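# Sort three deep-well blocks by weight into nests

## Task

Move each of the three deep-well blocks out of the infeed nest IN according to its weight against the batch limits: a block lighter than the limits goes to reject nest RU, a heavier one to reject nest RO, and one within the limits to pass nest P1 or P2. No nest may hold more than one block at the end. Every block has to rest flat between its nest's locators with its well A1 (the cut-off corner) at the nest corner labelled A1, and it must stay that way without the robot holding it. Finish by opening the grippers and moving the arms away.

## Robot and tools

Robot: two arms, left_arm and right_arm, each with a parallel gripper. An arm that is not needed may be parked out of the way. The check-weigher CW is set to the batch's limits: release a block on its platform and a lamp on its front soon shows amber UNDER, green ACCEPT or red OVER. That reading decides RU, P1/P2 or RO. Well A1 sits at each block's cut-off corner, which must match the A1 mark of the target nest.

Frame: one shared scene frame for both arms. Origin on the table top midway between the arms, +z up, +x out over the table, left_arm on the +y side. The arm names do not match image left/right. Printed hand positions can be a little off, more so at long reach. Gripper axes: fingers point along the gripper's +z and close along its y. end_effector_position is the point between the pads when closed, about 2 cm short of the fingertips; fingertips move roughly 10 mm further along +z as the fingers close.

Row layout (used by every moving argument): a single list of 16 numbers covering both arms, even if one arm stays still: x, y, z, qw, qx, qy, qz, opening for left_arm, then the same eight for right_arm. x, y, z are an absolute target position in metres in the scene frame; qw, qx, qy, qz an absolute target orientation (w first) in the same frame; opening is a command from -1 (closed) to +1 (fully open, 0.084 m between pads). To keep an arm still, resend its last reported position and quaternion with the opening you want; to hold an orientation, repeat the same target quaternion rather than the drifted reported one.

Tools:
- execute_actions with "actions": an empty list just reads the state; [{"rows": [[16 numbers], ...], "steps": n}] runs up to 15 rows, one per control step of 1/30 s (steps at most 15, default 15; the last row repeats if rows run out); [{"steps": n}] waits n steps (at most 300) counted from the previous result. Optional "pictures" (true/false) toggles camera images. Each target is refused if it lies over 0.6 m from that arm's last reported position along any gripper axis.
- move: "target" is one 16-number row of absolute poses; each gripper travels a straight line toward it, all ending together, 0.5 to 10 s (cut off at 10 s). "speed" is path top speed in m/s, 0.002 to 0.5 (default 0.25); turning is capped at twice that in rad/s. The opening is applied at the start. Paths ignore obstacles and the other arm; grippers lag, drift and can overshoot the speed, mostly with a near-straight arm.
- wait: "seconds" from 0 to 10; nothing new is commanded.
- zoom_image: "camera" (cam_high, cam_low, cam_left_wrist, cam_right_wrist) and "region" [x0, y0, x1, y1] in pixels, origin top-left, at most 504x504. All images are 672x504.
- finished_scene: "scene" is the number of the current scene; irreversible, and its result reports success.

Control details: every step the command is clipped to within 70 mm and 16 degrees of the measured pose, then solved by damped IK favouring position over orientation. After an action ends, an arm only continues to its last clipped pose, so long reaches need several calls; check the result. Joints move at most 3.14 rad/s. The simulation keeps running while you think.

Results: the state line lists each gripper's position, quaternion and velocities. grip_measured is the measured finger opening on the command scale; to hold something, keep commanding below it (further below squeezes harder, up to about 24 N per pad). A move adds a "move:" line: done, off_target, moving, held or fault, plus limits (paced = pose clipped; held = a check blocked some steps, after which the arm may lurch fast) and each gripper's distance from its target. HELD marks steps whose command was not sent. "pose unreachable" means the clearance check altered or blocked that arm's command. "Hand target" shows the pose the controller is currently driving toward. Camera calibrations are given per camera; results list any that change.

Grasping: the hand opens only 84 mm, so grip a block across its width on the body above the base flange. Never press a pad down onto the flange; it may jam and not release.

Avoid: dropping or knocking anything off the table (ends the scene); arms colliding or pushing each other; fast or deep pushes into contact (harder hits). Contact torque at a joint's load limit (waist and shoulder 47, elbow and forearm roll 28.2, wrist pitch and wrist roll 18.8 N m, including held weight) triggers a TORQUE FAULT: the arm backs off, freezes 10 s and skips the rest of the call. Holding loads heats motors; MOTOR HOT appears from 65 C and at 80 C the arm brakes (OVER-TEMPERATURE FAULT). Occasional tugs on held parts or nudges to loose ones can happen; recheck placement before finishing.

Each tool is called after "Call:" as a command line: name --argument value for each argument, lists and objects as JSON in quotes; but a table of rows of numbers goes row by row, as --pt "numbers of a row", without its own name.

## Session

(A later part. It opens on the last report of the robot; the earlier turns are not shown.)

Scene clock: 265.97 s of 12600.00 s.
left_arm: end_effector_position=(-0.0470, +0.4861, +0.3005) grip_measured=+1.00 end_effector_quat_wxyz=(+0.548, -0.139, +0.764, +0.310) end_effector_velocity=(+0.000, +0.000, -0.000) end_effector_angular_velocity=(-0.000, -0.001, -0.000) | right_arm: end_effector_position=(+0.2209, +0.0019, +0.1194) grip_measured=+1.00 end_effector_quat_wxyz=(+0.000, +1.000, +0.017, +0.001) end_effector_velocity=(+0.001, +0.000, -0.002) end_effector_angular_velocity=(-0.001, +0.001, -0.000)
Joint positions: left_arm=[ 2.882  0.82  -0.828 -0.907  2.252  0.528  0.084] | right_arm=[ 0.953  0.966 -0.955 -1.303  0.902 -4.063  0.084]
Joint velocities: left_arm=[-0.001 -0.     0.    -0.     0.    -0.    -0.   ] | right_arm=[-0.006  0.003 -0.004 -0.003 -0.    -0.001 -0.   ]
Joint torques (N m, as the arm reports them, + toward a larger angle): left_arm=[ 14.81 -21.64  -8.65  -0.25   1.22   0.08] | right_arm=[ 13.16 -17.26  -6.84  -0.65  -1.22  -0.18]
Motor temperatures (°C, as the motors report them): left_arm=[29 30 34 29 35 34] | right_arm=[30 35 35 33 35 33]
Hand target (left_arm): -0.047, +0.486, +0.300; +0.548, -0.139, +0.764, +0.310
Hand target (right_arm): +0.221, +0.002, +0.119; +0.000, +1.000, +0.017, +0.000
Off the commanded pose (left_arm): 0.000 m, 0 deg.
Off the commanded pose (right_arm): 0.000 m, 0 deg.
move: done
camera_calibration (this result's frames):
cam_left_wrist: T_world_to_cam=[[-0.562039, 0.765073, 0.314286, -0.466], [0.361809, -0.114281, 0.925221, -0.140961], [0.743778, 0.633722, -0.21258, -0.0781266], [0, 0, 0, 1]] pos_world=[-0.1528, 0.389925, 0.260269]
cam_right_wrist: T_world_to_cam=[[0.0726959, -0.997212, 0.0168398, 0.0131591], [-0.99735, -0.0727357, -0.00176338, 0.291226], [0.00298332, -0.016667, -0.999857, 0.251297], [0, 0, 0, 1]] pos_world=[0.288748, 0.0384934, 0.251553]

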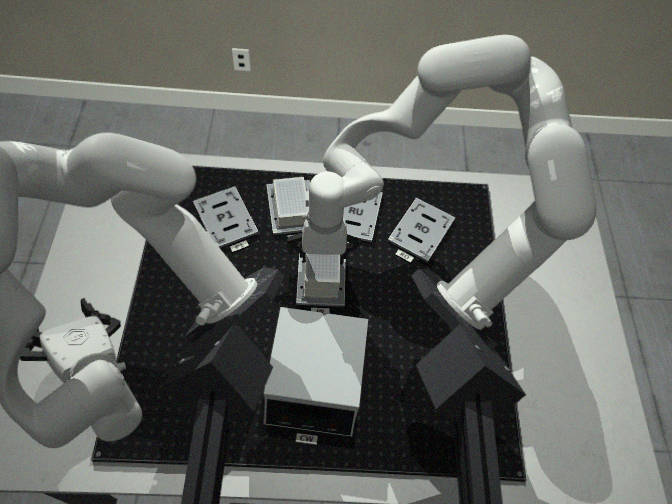

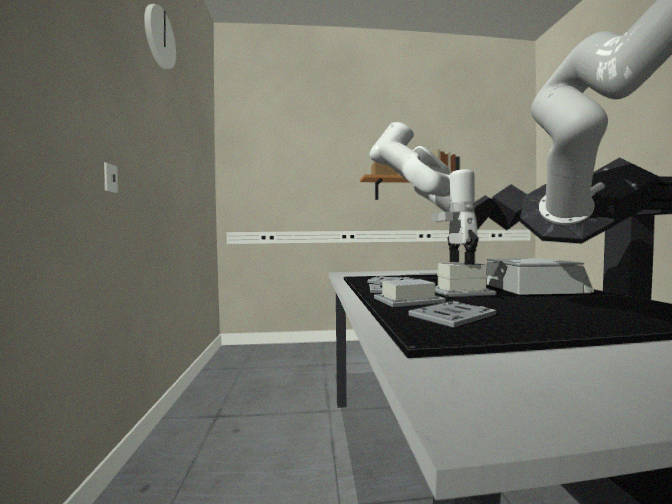

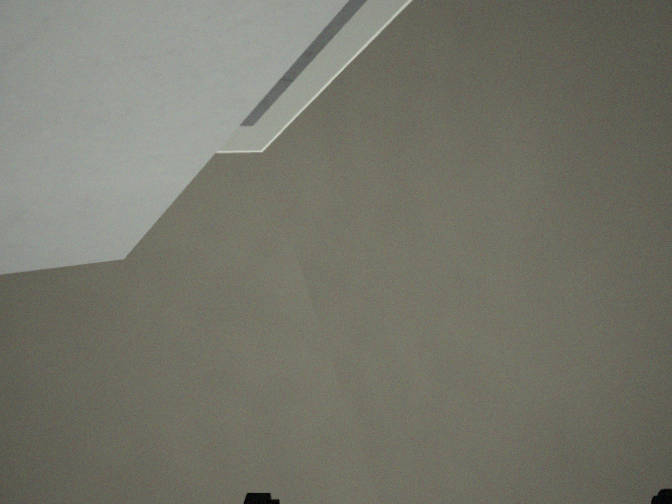

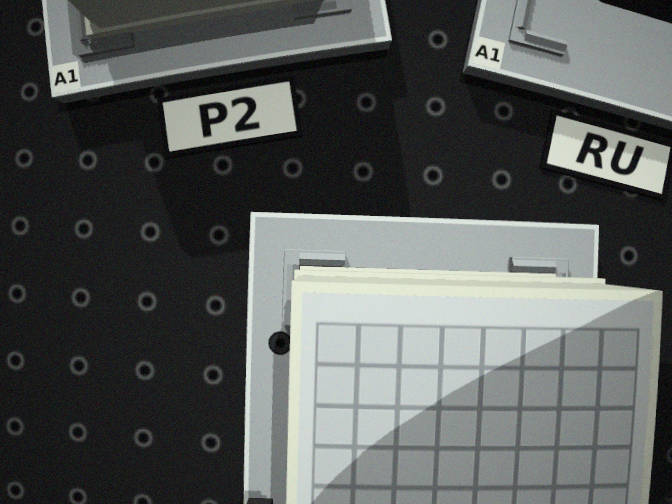

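Call:
move --target '[-0.047,0.4861,0.3005,0.548,-0.139,0.764,0.310,1,0.2205,0.0019,0.0895,0,1,0.0175,0,1]' --speed 0.008

Call:
move --target '[-0.047,0.4861,0.3005,0.548,-0.139,0.764,0.310,1,0.2205,0.0019,0.0895,0,1,0.0175,0,0.2]' --speed 0.01

Call:
move --target '[-0.047,0.4861,0.3005,0.548,-0.139,0.764,0.310,1,0.2205,0.0019,0.16,0,1,0.0175,0,0.2]' --speed 0.04

Call:
move --target '[-0.047,0.4861,0.3005,0.548,-0.139,0.764,0.310,1,-0.015,0.008,0.152,0,1,0.0175,0,0.2]' --speed 0.12

Call:
move --target '[-0.047,0.4861,0.3005,0.548,-0.139,0.764,0.310,1,-0.015,0.008,0.1388,0,1,0.0175,0,0.2]' --speed 0.006

Call:
move --target '[-0.047,0.4861,0.3005,0.548,-0.139,0.764,0.310,1,-0.015,0.008,0.1388,0,1,0.0175,0,1]' --speed 0.006

Call:
wait --seconds 2.5

Call:
move --target '[-0.047,0.4861,0.3005,0.548,-0.139,0.764,0.310,1,-0.015,0.008,0.138,0,1,0.0175,0,1]' --speed 0.003

Scene clock: 290.70 s of 12600.00 s.
left_arm: end_effector_position=(-0.0470, +0.4861, +0.3005) grip_measured=+1.00 end_effector_quat_wxyz=(+0.548, -0.139, +0.764, +0.310) end_effector_velocity=(-0.000, +0.000, -0.000) end_effector_angular_velocity=(+0.000, +0.001, +0.000) | right_arm: end_effector_position=(+0.2205, +0.0019, +0.0896) grip_measured=+1.00 end_effector_quat_wxyz=(+0.000, +1.000, +0.017, +0.000) end_effector_velocity=(+0.000, +0.000, -0.002) end_effector_angular_velocity=(+0.001, -0.000, +0.000)
Joint positions: left_arm=[ 2.882  0.82  -0.828 -0.907  2.252  0.528  0.084] | right_arm=[ 0.883  1.027 -0.988 -1.394  0.896 -4.028  0.084]
Joint velocities: left_arm=[ 0. -0.  0. -0. -0.  0. -0.] | right_arm=[-0.005  0.004 -0.003 -0.007 -0.001  0.002  0.   ]
Joint torques (N m, as the arm reports them, + toward a larger angle): left_arm=[ 14.41 -21.61  -8.69  -0.24   1.21   0.12] | right_arm=[ 13.24 -16.9   -5.37  -1.16  -1.46  -0.15]
Motor temperatures (°C, as the motors report them): left_arm=[29 30 34 29 35 34] | right_arm=[30 35 35 33 35 33]
Hand target (left_arm): -0.047, +0.486, +0.301; +0.548, -0.139, +0.764, +0.310
Hand target (right_arm): +0.221, +0.002, +0.089; +0.000, +1.000, +0.017, +0.000
Off the commanded pose (left_arm): 0.000 m, 0 deg.
Off the commanded pose (right_arm): 0.000 m, 0 deg.
After step 90, 17.80 s passed at rest.
move: done
camera_calibration (this result's frames):
cam_left_wrist: T_world_to_cam=[[-0.562039, 0.765073, 0.314286, -0.466], [0.361809, -0.114281, 0.925221, -0.140961], [0.743778, 0.633722, -0.21258, -0.0781265], [0, 0, 0, 1]] pos_world=[-0.1528, 0.389925, 0.260269]
cam_right_wrist: T_world_to_cam=[[0.0729953, -0.997196, 0.0165159, 0.013623], [-0.99733, -0.0730199, -0.000888157, 0.290741], [0.00209165, -0.016407, -0.999863, 0.221698], [0, 0, 0, 1]] pos_world=[0.288506, 0.0384521, 0.221701]

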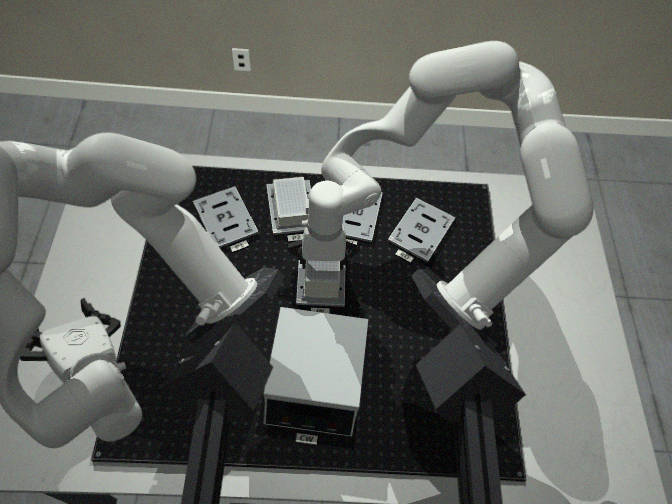

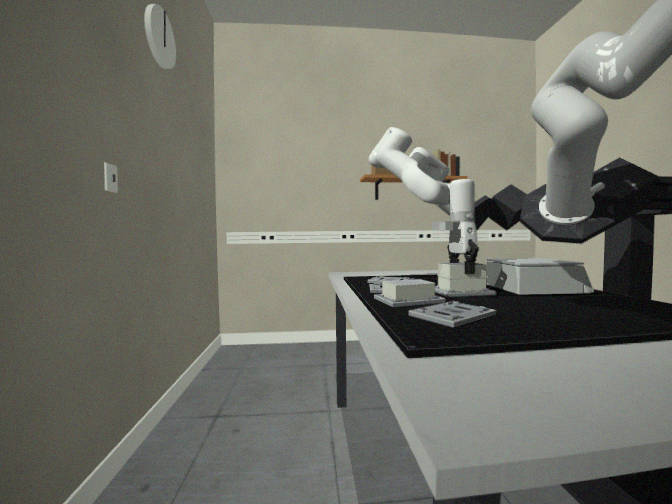

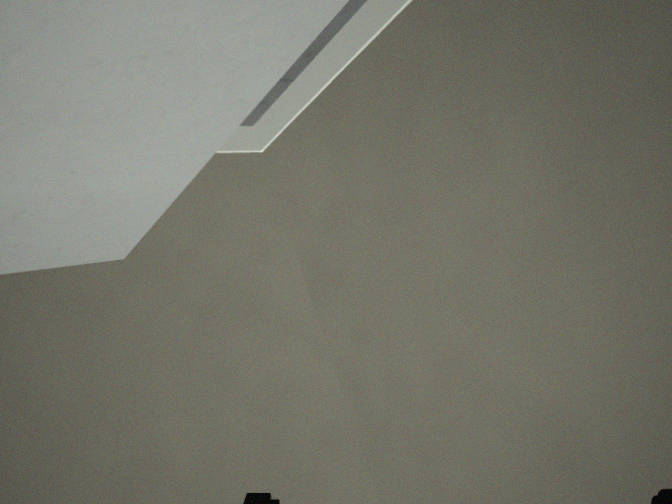

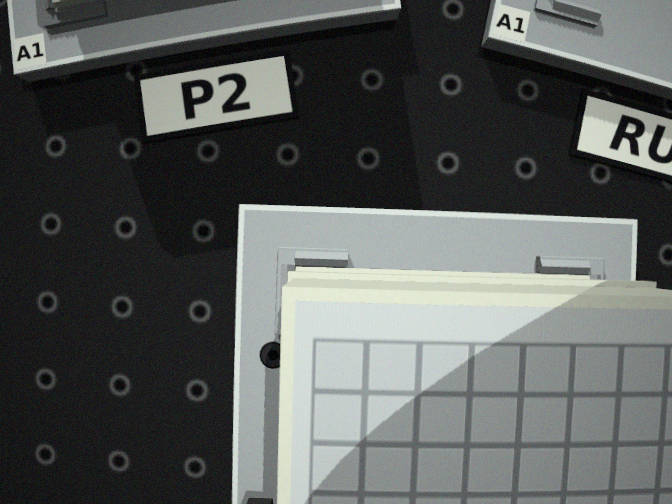

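Scene clock: 291.40 s of 12600.00 s.
left_arm: end_effector_position=(-0.0470, +0.4861, +0.3005) grip_measured=+1.00 end_effector_quat_wxyz=(+0.548, -0.139, +0.764, +0.310) end_effector_velocity=(-0.000, -0.000, +0.000) end_effector_angular_velocity=(-0.000, +0.002, +0.001) | right_arm: end_effector_position=(+0.2206, +0.0020, +0.0896) grip_measured=+0.97 end_effector_quat_wxyz=(-0.000, +1.000, +0.017, +0.000) end_effector_velocity=(+0.000, -0.000, -0.000) end_effector_angular_velocity=(-0.000, -0.000, +0.000)
Joint positions: left_arm=[ 2.882  0.82  -0.828 -0.907  2.252  0.528  0.084] | right_arm=[ 0.884  1.027 -0.988 -1.394  0.896 -4.028  0.083]
Joint velocities: left_arm=[ 0.002 -0.     0.    -0.    -0.001 -0.     0.   ] | right_arm=[-0.001  0.    -0.    -0.001  0.001 -0.     0.   ]
Joint torques (N m, as the arm reports them, + toward a larger angle): left_arm=[ 15.06 -21.64  -8.69  -0.1    1.33   0.06] | right_arm=[ 12.6  -14.78  -4.91  -0.96  -1.2    0.23]
Motor temperatures (°C, as the motors report them): left_arm=[29 30 34 29 35 34] | right_arm=[30 35 35 33 35 33]
Hand target (left_arm): -0.047, +0.486, +0.300; +0.548, -0.139, +0.764, +0.310
Hand target (right_arm): +0.221, +0.002, +0.089; -0.000, +1.000, +0.017, +0.000
Off the commanded pose (left_arm): 0.000 m, 0 deg.
Off the commanded pose (right_arm): 0.000 m, 0 deg.
move: done
camera_calibration (this result's frames):
cam_left_wrist: T_world_to_cam=[[-0.562039, 0.765073, 0.314286, -0.466], [0.361809, -0.114281, 0.925221, -0.140961], [0.743779, 0.633722, -0.21258, -0.0781265], [0, 0, 0, 1]] pos_world=[-0.1528, 0.389925, 0.260269]
cam_right_wrist: T_world_to_cam=[[0.0728422, -0.997212, 0.0161674, 0.0138132], [-0.997341, -0.072868, -0.00100844, 0.290857], [0.00218372, -0.016051, -0.999869, 0.221738], [0, 0, 0, 1]] pos_world=[0.288593, 0.0385279, 0.221779]

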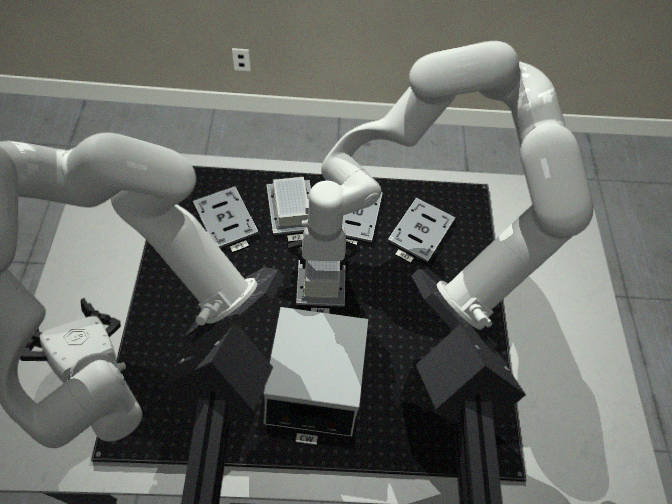

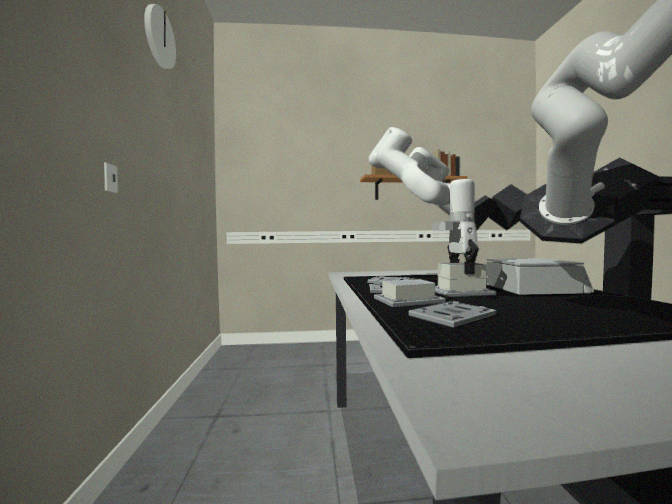

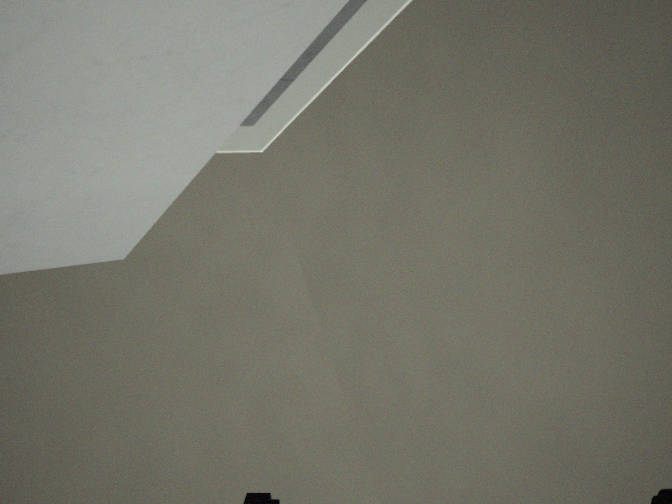

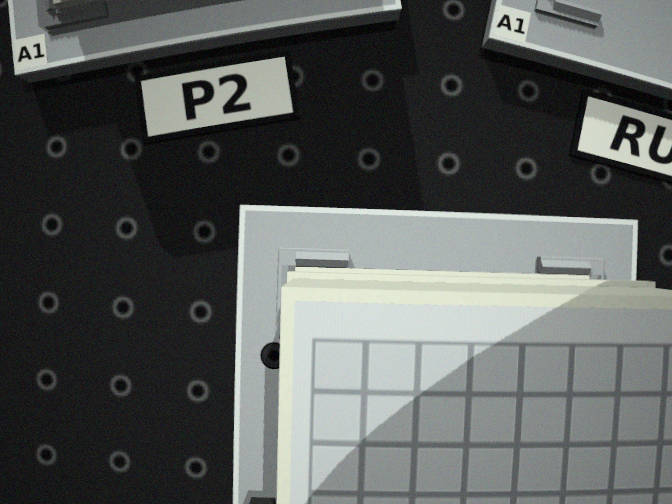

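Scene clock: 293.53 s of 12600.00 s.
left_arm: end_effector_position=(-0.0470, +0.4861, +0.3005) grip_measured=+1.00 end_effector_quat_wxyz=(+0.548, -0.139, +0.764, +0.310) end_effector_velocity=(+0.000, +0.000, -0.000) end_effector_angular_velocity=(+0.000, +0.000, -0.000) | right_arm: end_effector_position=(+0.2203, +0.0018, +0.1599) grip_measured=+0.96 end_effector_quat_wxyz=(+0.000, +1.000, +0.018, -0.000) end_effector_velocity=(-0.000, -0.000, +0.002) end_effector_angular_velocity=(-0.000, -0.000, +0.002)
Joint positions: left_arm=[ 2.882  0.82  -0.828 -0.907  2.252  0.528  0.084] | right_arm=[ 1.046  0.884 -0.921 -1.174  0.917 -4.121  0.083]
Joint velocities: left_arm=[-0.001 -0.     0.    -0.001 -0.     0.001 -0.   ] | right_arm=[ 0.004 -0.004  0.002  0.005  0.001 -0.004  0.   ]
Joint torques (N m, as the arm reports them, + toward a larger angle): left_arm=[ 14.15 -21.26  -8.46  -0.12   1.23   0.07] | right_arm=[ 12.98 -17.65  -8.32  -0.77  -1.35  -0.12]
Motor temperatures (°C, as the motors report them): left_arm=[29 30 34 29 35 34] | right_arm=[30 35 35 33 35 33]
Hand target (left_arm): -0.047, +0.486, +0.300; +0.548, -0.139, +0.764, +0.310
Hand target (right_arm): +0.220, +0.002, +0.160; -0.000, +1.000, +0.018, -0.000
Off the commanded pose (left_arm): 0.000 m, 0 deg.
Off the commanded pose (right_arm): 0.000 m, 0 deg.
move: done
camera_calibration (this result's frames):
cam_left_wrist: T_world_to_cam=[[-0.562039, 0.765073, 0.314286, -0.466], [0.361809, -0.114281, 0.925221, -0.140961], [0.743779, 0.633722, -0.21258, -0.0781264], [0, 0, 0, 1]] pos_world=[-0.1528, 0.389925, 0.260269]
cam_right_wrist: T_world_to_cam=[[0.0731706, -0.997184, 0.0164229, 0.0124297], [-0.997318, -0.0731841, -0.000223019, 0.290416], [0.00142429, -0.0163625, -0.999865, 0.292163], [0, 0, 0, 1]] pos_world=[0.288311, 0.0384291, 0.291984]

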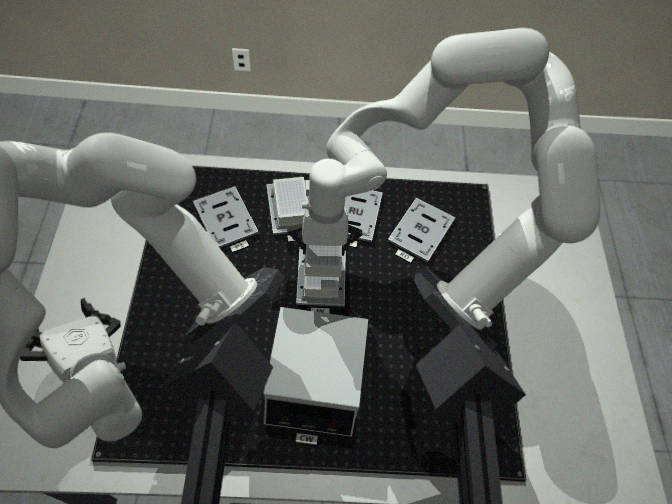

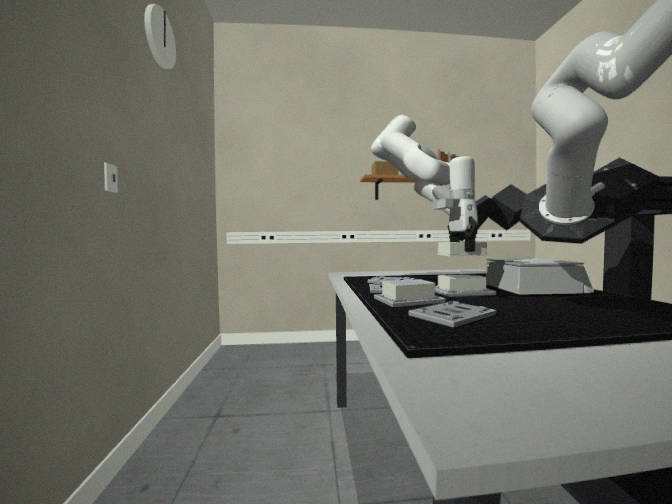

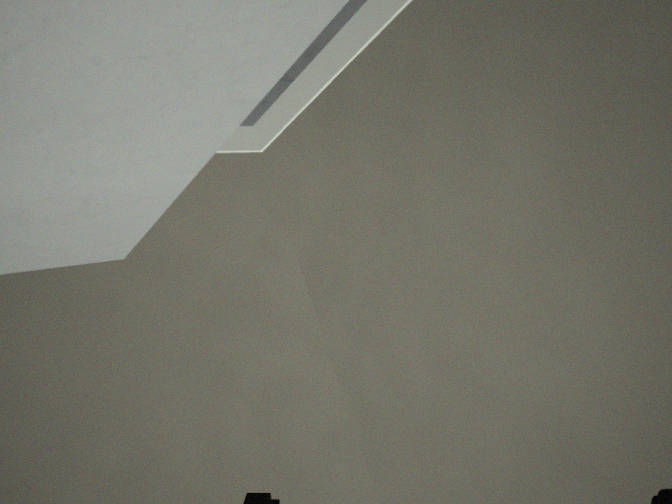

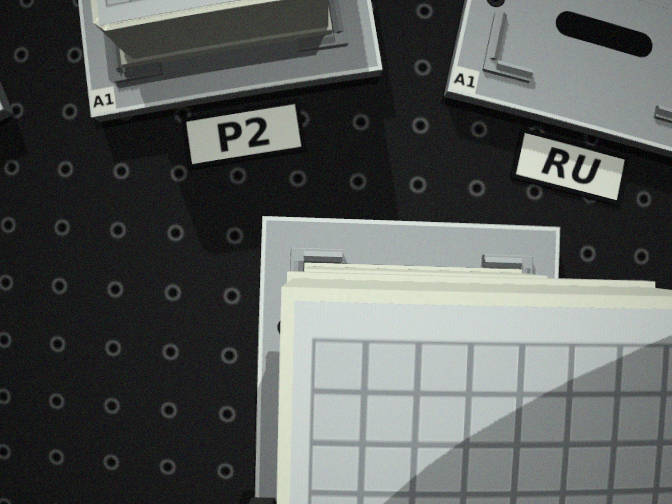

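Scene clock: 296.03 s of 12600.00 s.
left_arm: end_effector_position=(-0.0470, +0.4861, +0.3005) grip_measured=+1.00 end_effector_quat_wxyz=(+0.548, -0.139, +0.764, +0.310) end_effector_velocity=(-0.000, -0.000, +0.000) end_effector_angular_velocity=(+0.001, +0.002, +0.001) | right_arm: end_effector_position=(-0.0155, +0.0088, +0.1525) grip_measured=+0.96 end_effector_quat_wxyz=(-0.001, +1.000, +0.018, -0.001) end_effector_velocity=(-0.002, -0.001, -0.000) end_effector_angular_velocity=(-0.004, -0.001, +0.001)
Joint positions: left_arm=[ 2.882  0.82  -0.828 -0.907  2.252  0.528  0.084] | right_arm=[ 1.594  1.301 -1.022 -0.838  0.696 -3.814  0.083]
Joint velocities: left_arm=[ 0.001 -0.    -0.    -0.    -0.001  0.     0.   ] | right_arm=[ 0.006  0.004 -0.003  0.01   0.001 -0.004  0.   ]
Joint torques (N m, as the arm reports them, + toward a larger angle): left_arm=[ 15.05 -21.56  -8.69  -0.23   1.25   0.29] | right_arm=[  6.66 -24.99 -11.03  -0.48  -1.49  -0.21]
Motor temperatures (°C, as the motors report them): left_arm=[29 30 34 29 35 34] | right_arm=[30 35 35 33 35 33]
Hand target (left_arm): -0.047, +0.486, +0.300; +0.548, -0.139, +0.764, +0.310
Hand target (right_arm): -0.016, +0.009, +0.152; -0.001, +1.000, +0.018, -0.001
Off the commanded pose (left_arm): 0.000 m, 0 deg.
Off the commanded pose (right_arm): 0.001 m, 0 deg.
move: done
camera_calibration (this result's frames):
cam_left_wrist: T_world_to_cam=[[-0.562039, 0.765073, 0.314286, -0.466], [0.361809, -0.114281, 0.925221, -0.140961], [0.743779, 0.633722, -0.21258, -0.0781266], [0, 0, 0, 1]] pos_world=[-0.1528, 0.389925, 0.260269]
cam_right_wrist: T_world_to_cam=[[0.073674, -0.997174, 0.0147358, 0.0370097], [-0.997282, -0.0736759, 0.00041587, 0.0556703], [0.000670978, -0.0147264, -0.999891, 0.285139], [0, 0, 0, 1]] pos_world=[0.052601, 0.0452057, 0.284539]

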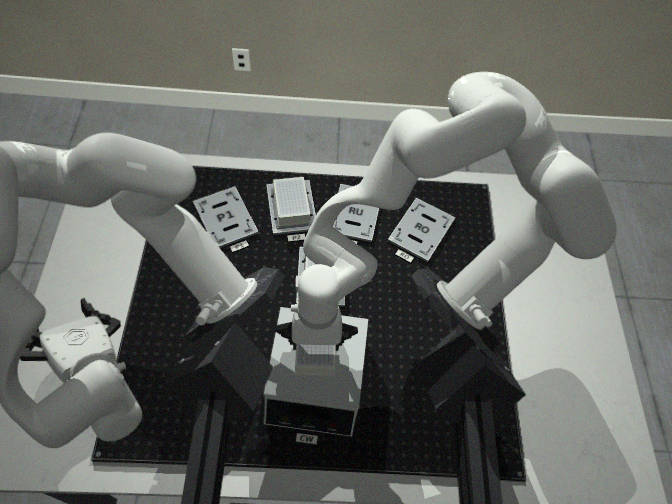

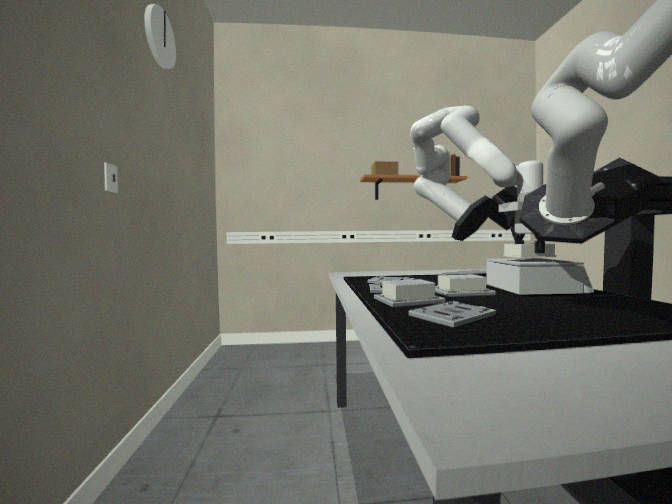

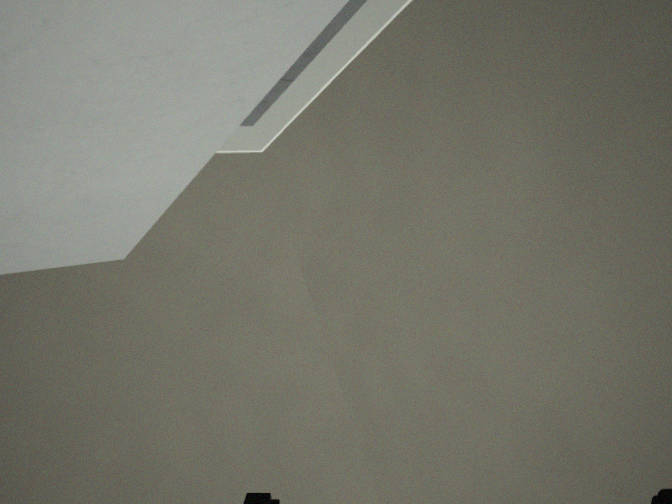

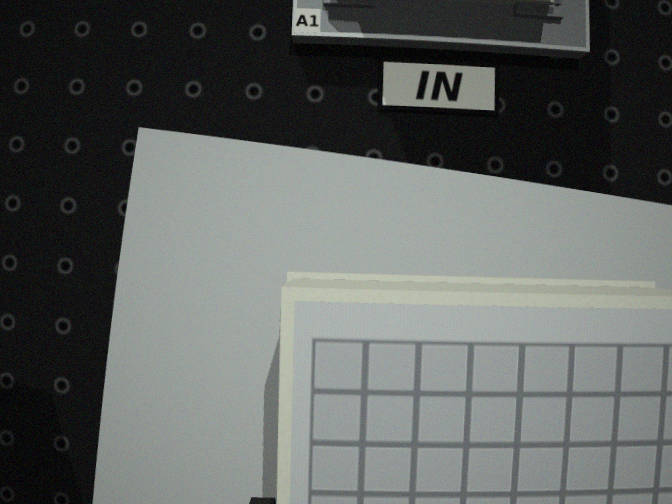

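Scene clock: 298.53 s of 12600.00 s.
left_arm: end_effector_position=(-0.0470, +0.4861, +0.3005) grip_measured=+1.00 end_effector_quat_wxyz=(+0.548, -0.139, +0.764, +0.310) end_effector_velocity=(+0.000, -0.000, -0.000) end_effector_angular_velocity=(-0.001, +0.000, -0.001) | right_arm: end_effector_position=(-0.0150, +0.0080, +0.1389) grip_measured=+0.96 end_effector_quat_wxyz=(+0.000, +1.000, +0.017, +0.000) end_effector_velocity=(+0.000, -0.000, -0.001) end_effector_angular_velocity=(-0.001, -0.001, -0.000)
Joint positions: left_arm=[ 2.882  0.82  -0.828 -0.907  2.252  0.528  0.084] | right_arm=[ 1.563  1.332 -1.033 -0.893  0.691 -3.781  0.083]
Joint velocities: left_arm=[-0.001  0.    -0.     0.    -0.001  0.     0.   ] | right_arm=[-0.003  0.003 -0.001 -0.006  0.001  0.004  0.   ]
Joint torques (N m, as the arm reports them, + toward a larger angle): left_arm=[ 14.61 -21.23  -8.74   0.01   1.25   0.08] | right_arm=[  7.06 -24.75 -10.8   -0.62  -1.48  -0.07]
Motor temperatures (°C, as the motors report them): left_arm=[29 30 34 29 35 34] | right_arm=[30 35 35 33 35 33]
Hand target (left_arm): -0.047, +0.486, +0.300; +0.548, -0.139, +0.764, +0.310
Hand target (right_arm): -0.015, +0.008, +0.139; -0.000, +1.000, +0.017, +0.000
Off the commanded pose (left_arm): 0.000 m, 0 deg.
Off the commanded pose (right_arm): 0.000 m, 0 deg.
move: done
camera_calibration (this result's frames):
cam_left_wrist: T_world_to_cam=[[-0.562039, 0.765073, 0.314286, -0.466], [0.361809, -0.114281, 0.925221, -0.140961], [0.743778, 0.633722, -0.21258, -0.0781264], [0, 0, 0, 1]] pos_world=[-0.1528, 0.389925, 0.260269]
cam_right_wrist: T_world_to_cam=[[0.0729897, -0.997198, 0.01642, 0.0361436], [-0.997331, -0.073013, -0.00082509, 0.0563273], [0.00202165, -0.016316, -0.999865, 0.271579], [0, 0, 0, 1]] pos_world=[0.0529898, 0.044586, 0.270995]

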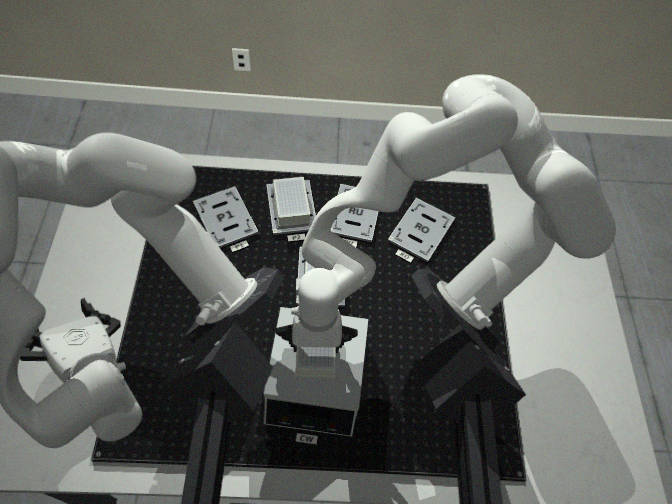

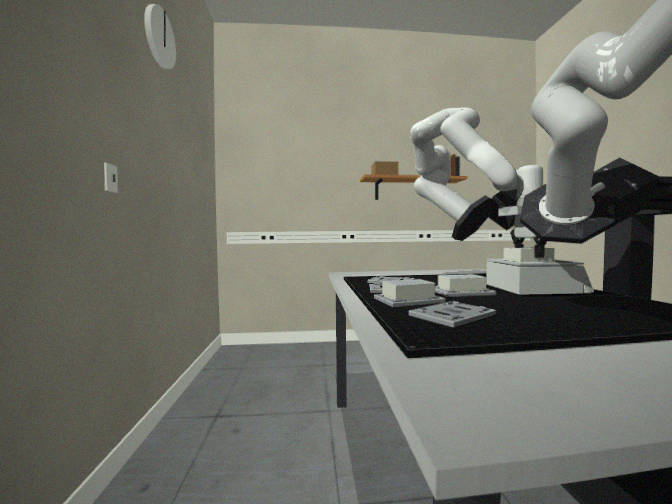

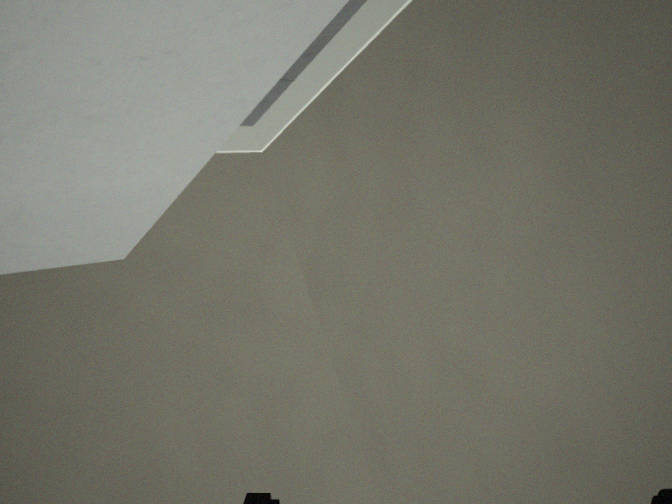

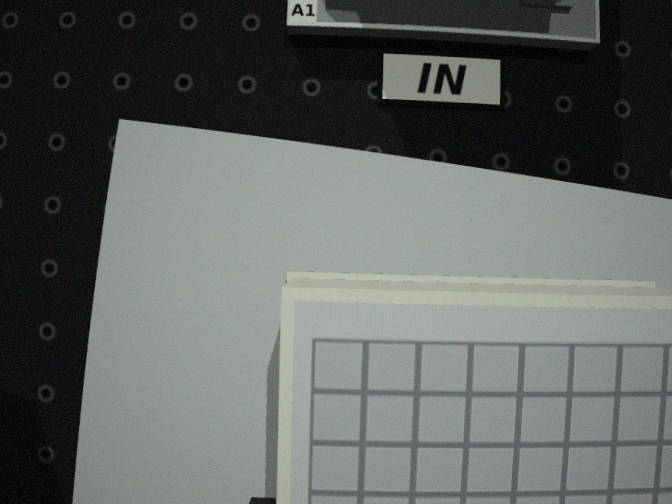

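Scene clock: 299.23 s of 12600.00 s.
left_arm: end_effector_position=(-0.0470, +0.4861, +0.3005) grip_measured=+1.00 end_effector_quat_wxyz=(+0.548, -0.139, +0.764, +0.310) end_effector_velocity=(-0.000, +0.000, +0.000) end_effector_angular_velocity=(+0.001, +0.001, +0.001) | right_arm: end_effector_position=(-0.0150, +0.0080, +0.1388) grip_measured=+1.00 end_effector_quat_wxyz=(-0.000, +1.000, +0.017, -0.000) end_effector_velocity=(-0.000, -0.000, -0.000) end_effector_angular_velocity=(+0.001, -0.000, +0.001)
Joint positions: left_arm=[ 2.882  0.82  -0.828 -0.907  2.252  0.528  0.084] | right_arm=[ 1.563  1.332 -1.033 -0.893  0.691 -3.78   0.084]
Joint velocities: left_arm=[ 0.001  0.    -0.    -0.     0.001  0.     0.   ] | right_arm=[ 0.     0.     0.    -0.001 -0.001  0.001  0.   ]
Joint torques (N m, as the arm reports them, + toward a larger angle): left_arm=[ 14.66 -21.7   -8.68  -0.04   1.22   0.09] | right_arm=[  7.14 -24.37 -10.71  -0.79  -1.43  -0.14]
Motor temperatures (°C, as the motors report them): left_arm=[29 30 34 29 35 34] | right_arm=[30 35 35 33 35 33]
Hand target (left_arm): -0.047, +0.486, +0.301; +0.548, -0.139, +0.764, +0.310
Hand target (right_arm): -0.015, +0.008, +0.139; -0.000, +1.000, +0.017, +0.000
Off the commanded pose (left_arm): 0.000 m, 0 deg.
Off the commanded pose (right_arm): 0.000 m, 0 deg.
move: done
camera_calibration (this result's frames):
cam_left_wrist: T_world_to_cam=[[-0.562039, 0.765073, 0.314286, -0.466], [0.361809, -0.114281, 0.925221, -0.140961], [0.743778, 0.633722, -0.21258, -0.0781265], [0, 0, 0, 1]] pos_world=[-0.1528, 0.389925, 0.260269]
cam_right_wrist: T_world_to_cam=[[0.0729627, -0.997202, 0.0162917, 0.0361957], [-0.997333, -0.0729843, -0.000733013, 0.0563], [0.00192, -0.0161947, -0.999867, 0.271548], [0, 0, 0, 1]] pos_world=[0.0529876, 0.044601, 0.270963]

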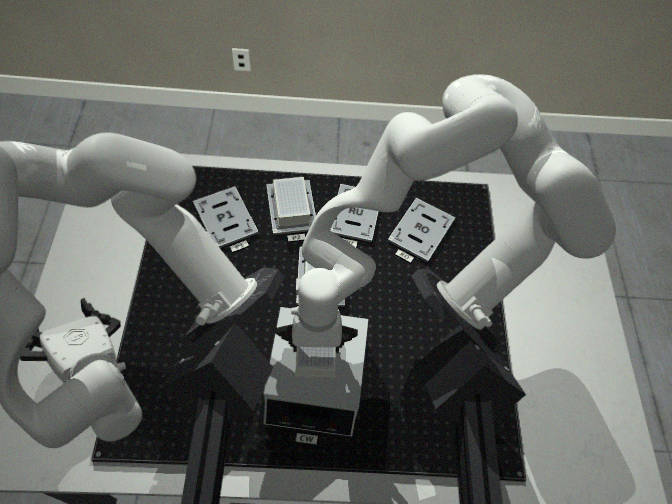

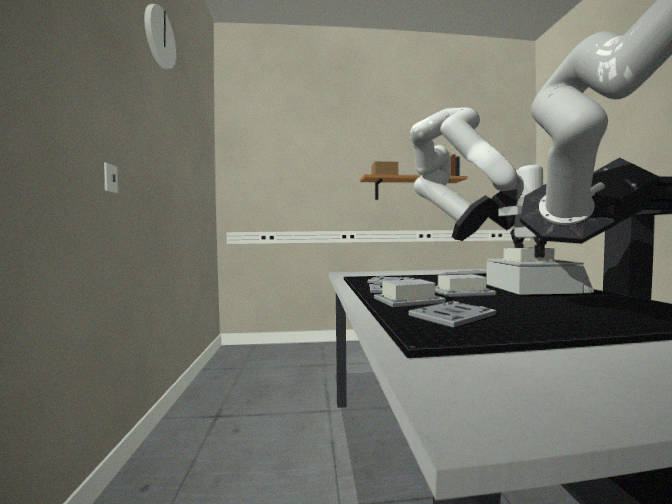

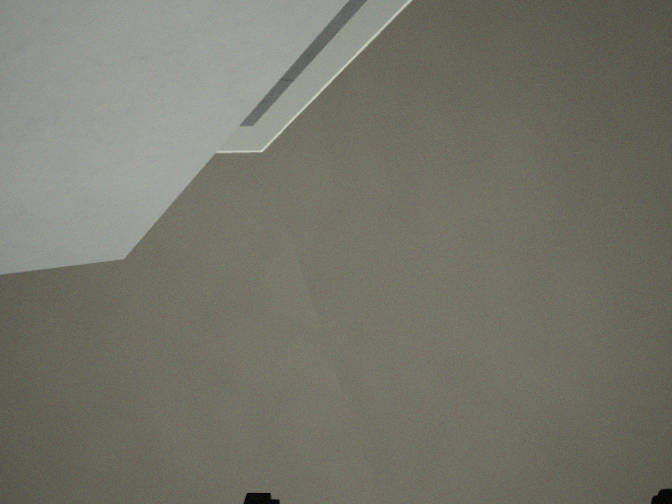

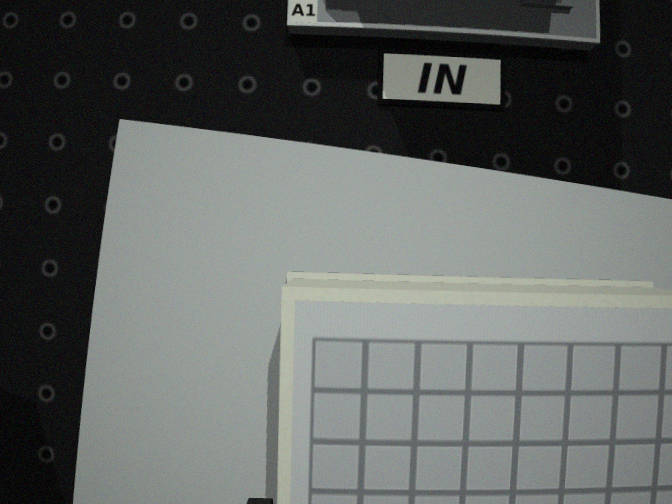

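Scene clock: 301.73 s of 12600.00 s.
left_arm: end_effector_position=(-0.0470, +0.4861, +0.3005) grip_measured=+1.00 end_effector_quat_wxyz=(+0.548, -0.139, +0.764, +0.310) end_effector_velocity=(+0.000, +0.000, -0.000) end_effector_angular_velocity=(-0.000, -0.001, -0.001) | right_arm: end_effector_position=(-0.0150, +0.0080, +0.1388) grip_measured=+1.00 end_effector_quat_wxyz=(-0.000, +1.000, +0.017, +0.000) end_effector_velocity=(+0.000, +0.000, +0.000) end_effector_angular_velocity=(+0.000, -0.002, +0.000)
Joint positions: left_arm=[ 2.882  0.82  -0.828 -0.907  2.252  0.528  0.084] | right_arm=[ 1.563  1.332 -1.033 -0.894  0.691 -3.78   0.084]
Joint velocities: left_arm=[-0.001  0.    -0.    -0.     0.     0.    -0.   ] | right_arm=[ 0.    -0.    -0.    -0.001  0.001  0.001  0.   ]
Joint torques (N m, as the arm reports them, + toward a larger angle): left_arm=[ 14.56 -21.42  -8.53  -0.07   1.17   0.16] | right_arm=[  6.43 -24.17 -10.52  -1.01  -1.1   -0.22]
Motor temperatures (°C, as the motors report them): left_arm=[29 30 34 29 35 34] | right_arm=[30 35 35 33 35 33]
Hand target (left_arm): -0.047, +0.486, +0.301; +0.548, -0.139, +0.764, +0.310
Hand target (right_arm): -0.015, +0.008, +0.139; -0.000, +1.000, +0.017, +0.000
Off the commanded pose (left_arm): 0.000 m, 0 deg.
Off the commanded pose (right_arm): 0.000 m, 0 deg.
Steps of this call (steps 1 to 75: nothing new was sent). Readings (end_effector_position):
1: left_arm (-0.0470, +0.4861, +0.3005) | right_arm (-0.0150, +0.0080, +0.1388)
2: left_arm (-0.0470, +0.4861, +0.3005) | right_arm (-0.0150, +0.0080, +0.1388)
4: left_arm (-0.0470, +0.4861, +0.3005) | right_arm (-0.0150, +0.0080, +0.1388)
8: left_arm (-0.0470, +0.4861, +0.3005) | right_arm (-0.0150, +0.0080, +0.1388)
75: the state above
camera_calibration (this result's frames):
cam_left_wrist: T_world_to_cam=[[-0.562039, 0.765073, 0.314286, -0.466], [0.361809, -0.114281, 0.925221, -0.140961], [0.743778, 0.633722, -0.21258, -0.0781264], [0, 0, 0, 1]] pos_world=[-0.1528, 0.389925, 0.260269]
cam_right_wrist: T_world_to_cam=[[0.0730025, -0.997197, 0.0164058, 0.0361323], [-0.99733, -0.0730246, -0.000747849, 0.0562924], [0.00194378, -0.0163074, -0.999865, 0.271505], [0, 0, 0, 1]] pos_world=[0.0529766, 0.0445693, 0.270918]

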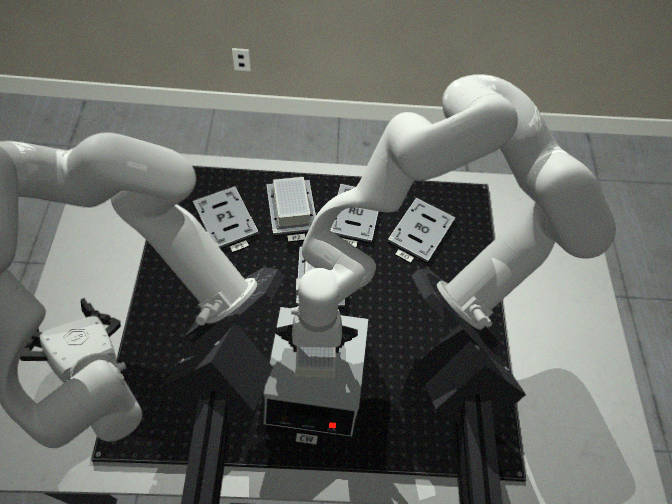

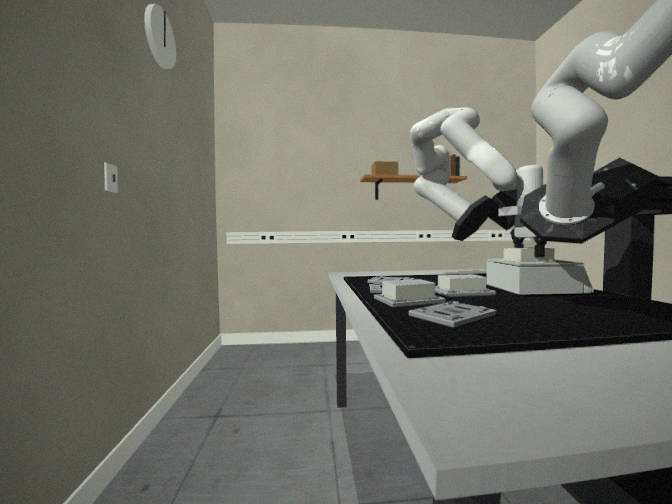

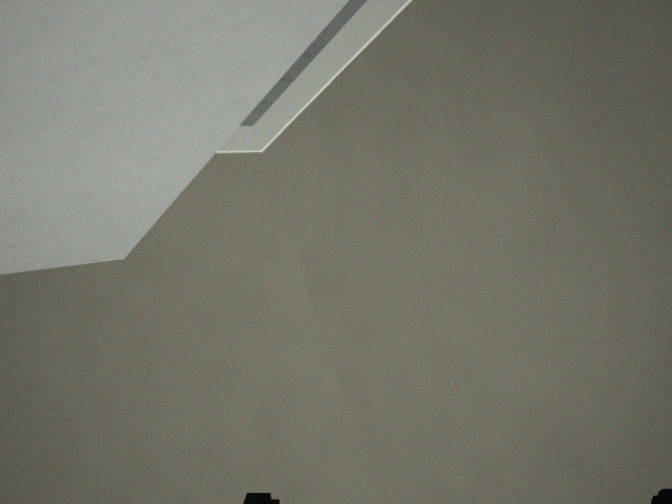

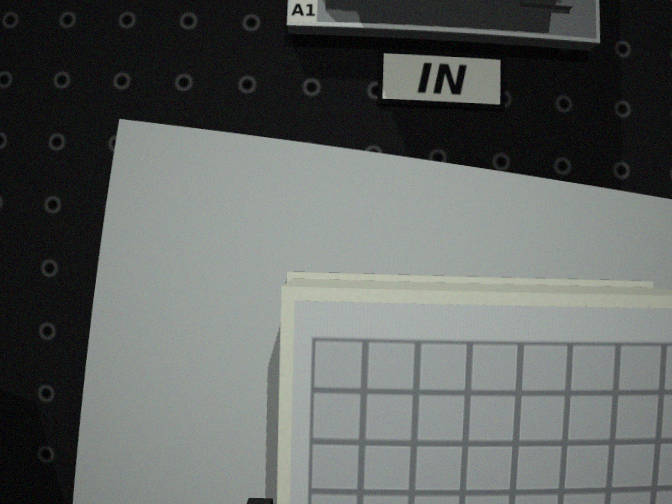

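Scene clock: 302.43 s of 12600.00 s.
left_arm: end_effector_position=(-0.0470, +0.4861, +0.3005) grip_measured=+1.00 end_effector_quat_wxyz=(+0.548, -0.139, +0.764, +0.310) end_effector_velocity=(-0.000, +0.000, +0.000) end_effector_angular_velocity=(+0.001, +0.001, +0.001) | right_arm: end_effector_position=(-0.0150, +0.0080, +0.1380) grip_measured=+1.00 end_effector_quat_wxyz=(+0.000, +1.000, +0.017, +0.000) end_effector_velocity=(+0.000, +0.000, -0.000) end_effector_angular_velocity=(+0.001, -0.001, +0.001)
Joint positions: left_arm=[ 2.882  0.82  -0.828 -0.907  2.252  0.528  0.084] | right_arm=[ 1.561  1.334 -1.034 -0.897  0.691 -3.778  0.084]
Joint velocities: left_arm=[ 0.001  0.    -0.001 -0.     0.    -0.     0.   ] | right_arm=[ 0.     0.001 -0.001 -0.002  0.001  0.001 -0.   ]
Joint torques (N m, as the arm reports them, + toward a larger angle): left_arm=[ 14.6  -21.96  -8.61  -0.26   1.34   0.05] | right_arm=[  6.33 -24.41 -10.54  -0.74  -1.28  -0.22]
Motor temperatures (°C, as the motors report them): left_arm=[29 30 34 29 35 34] | right_arm=[30 35 35 33 35 33]
Hand target (left_arm): -0.047, +0.486, +0.301; +0.548, -0.139, +0.764, +0.310
Hand target (right_arm): -0.015, +0.008, +0.138; -0.000, +1.000, +0.017, +0.000
Off the commanded pose (left_arm): 0.000 m, 0 deg.
Off the commanded pose (right_arm): 0.000 m, 0 deg.
move: done
camera_calibration (this result's frames):
cam_left_wrist: T_world_to_cam=[[-0.562039, 0.765073, 0.314286, -0.466], [0.361809, -0.114281, 0.925221, -0.140961], [0.743779, 0.633722, -0.21258, -0.0781264], [0, 0, 0, 1]] pos_world=[-0.1528, 0.389925, 0.260269]
cam_right_wrist: T_world_to_cam=[[0.0730074, -0.997196, 0.0164287, 0.0361353], [-0.997329, -0.0730296, -0.000752243, 0.0562923], [0.00194991, -0.0163299, -0.999865, 0.27073], [0, 0, 0, 1]] pos_world=[0.0529759, 0.0445659, 0.270142]

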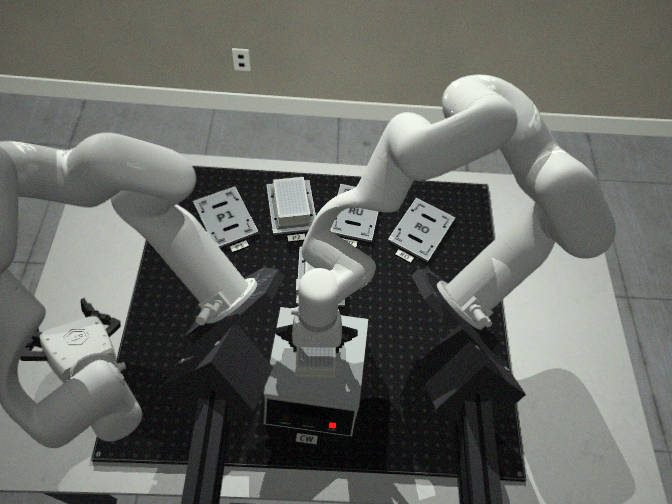

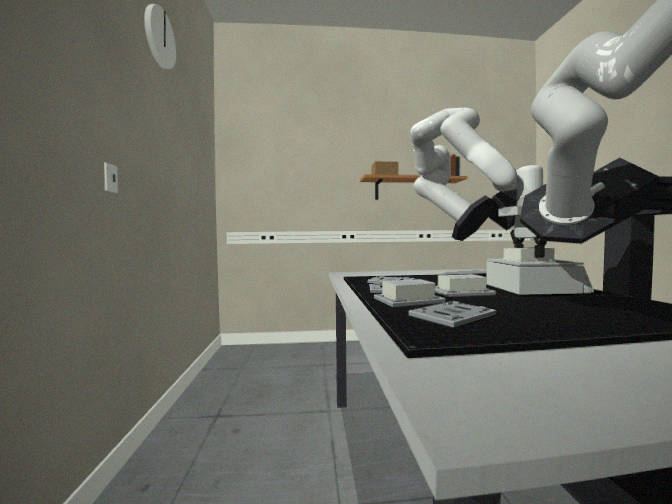

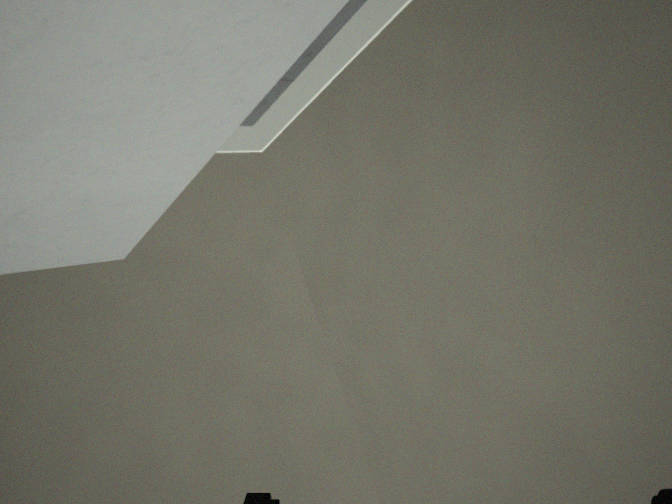

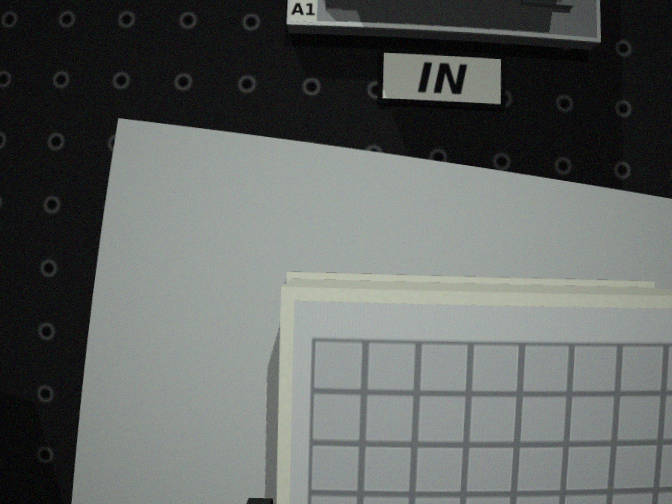

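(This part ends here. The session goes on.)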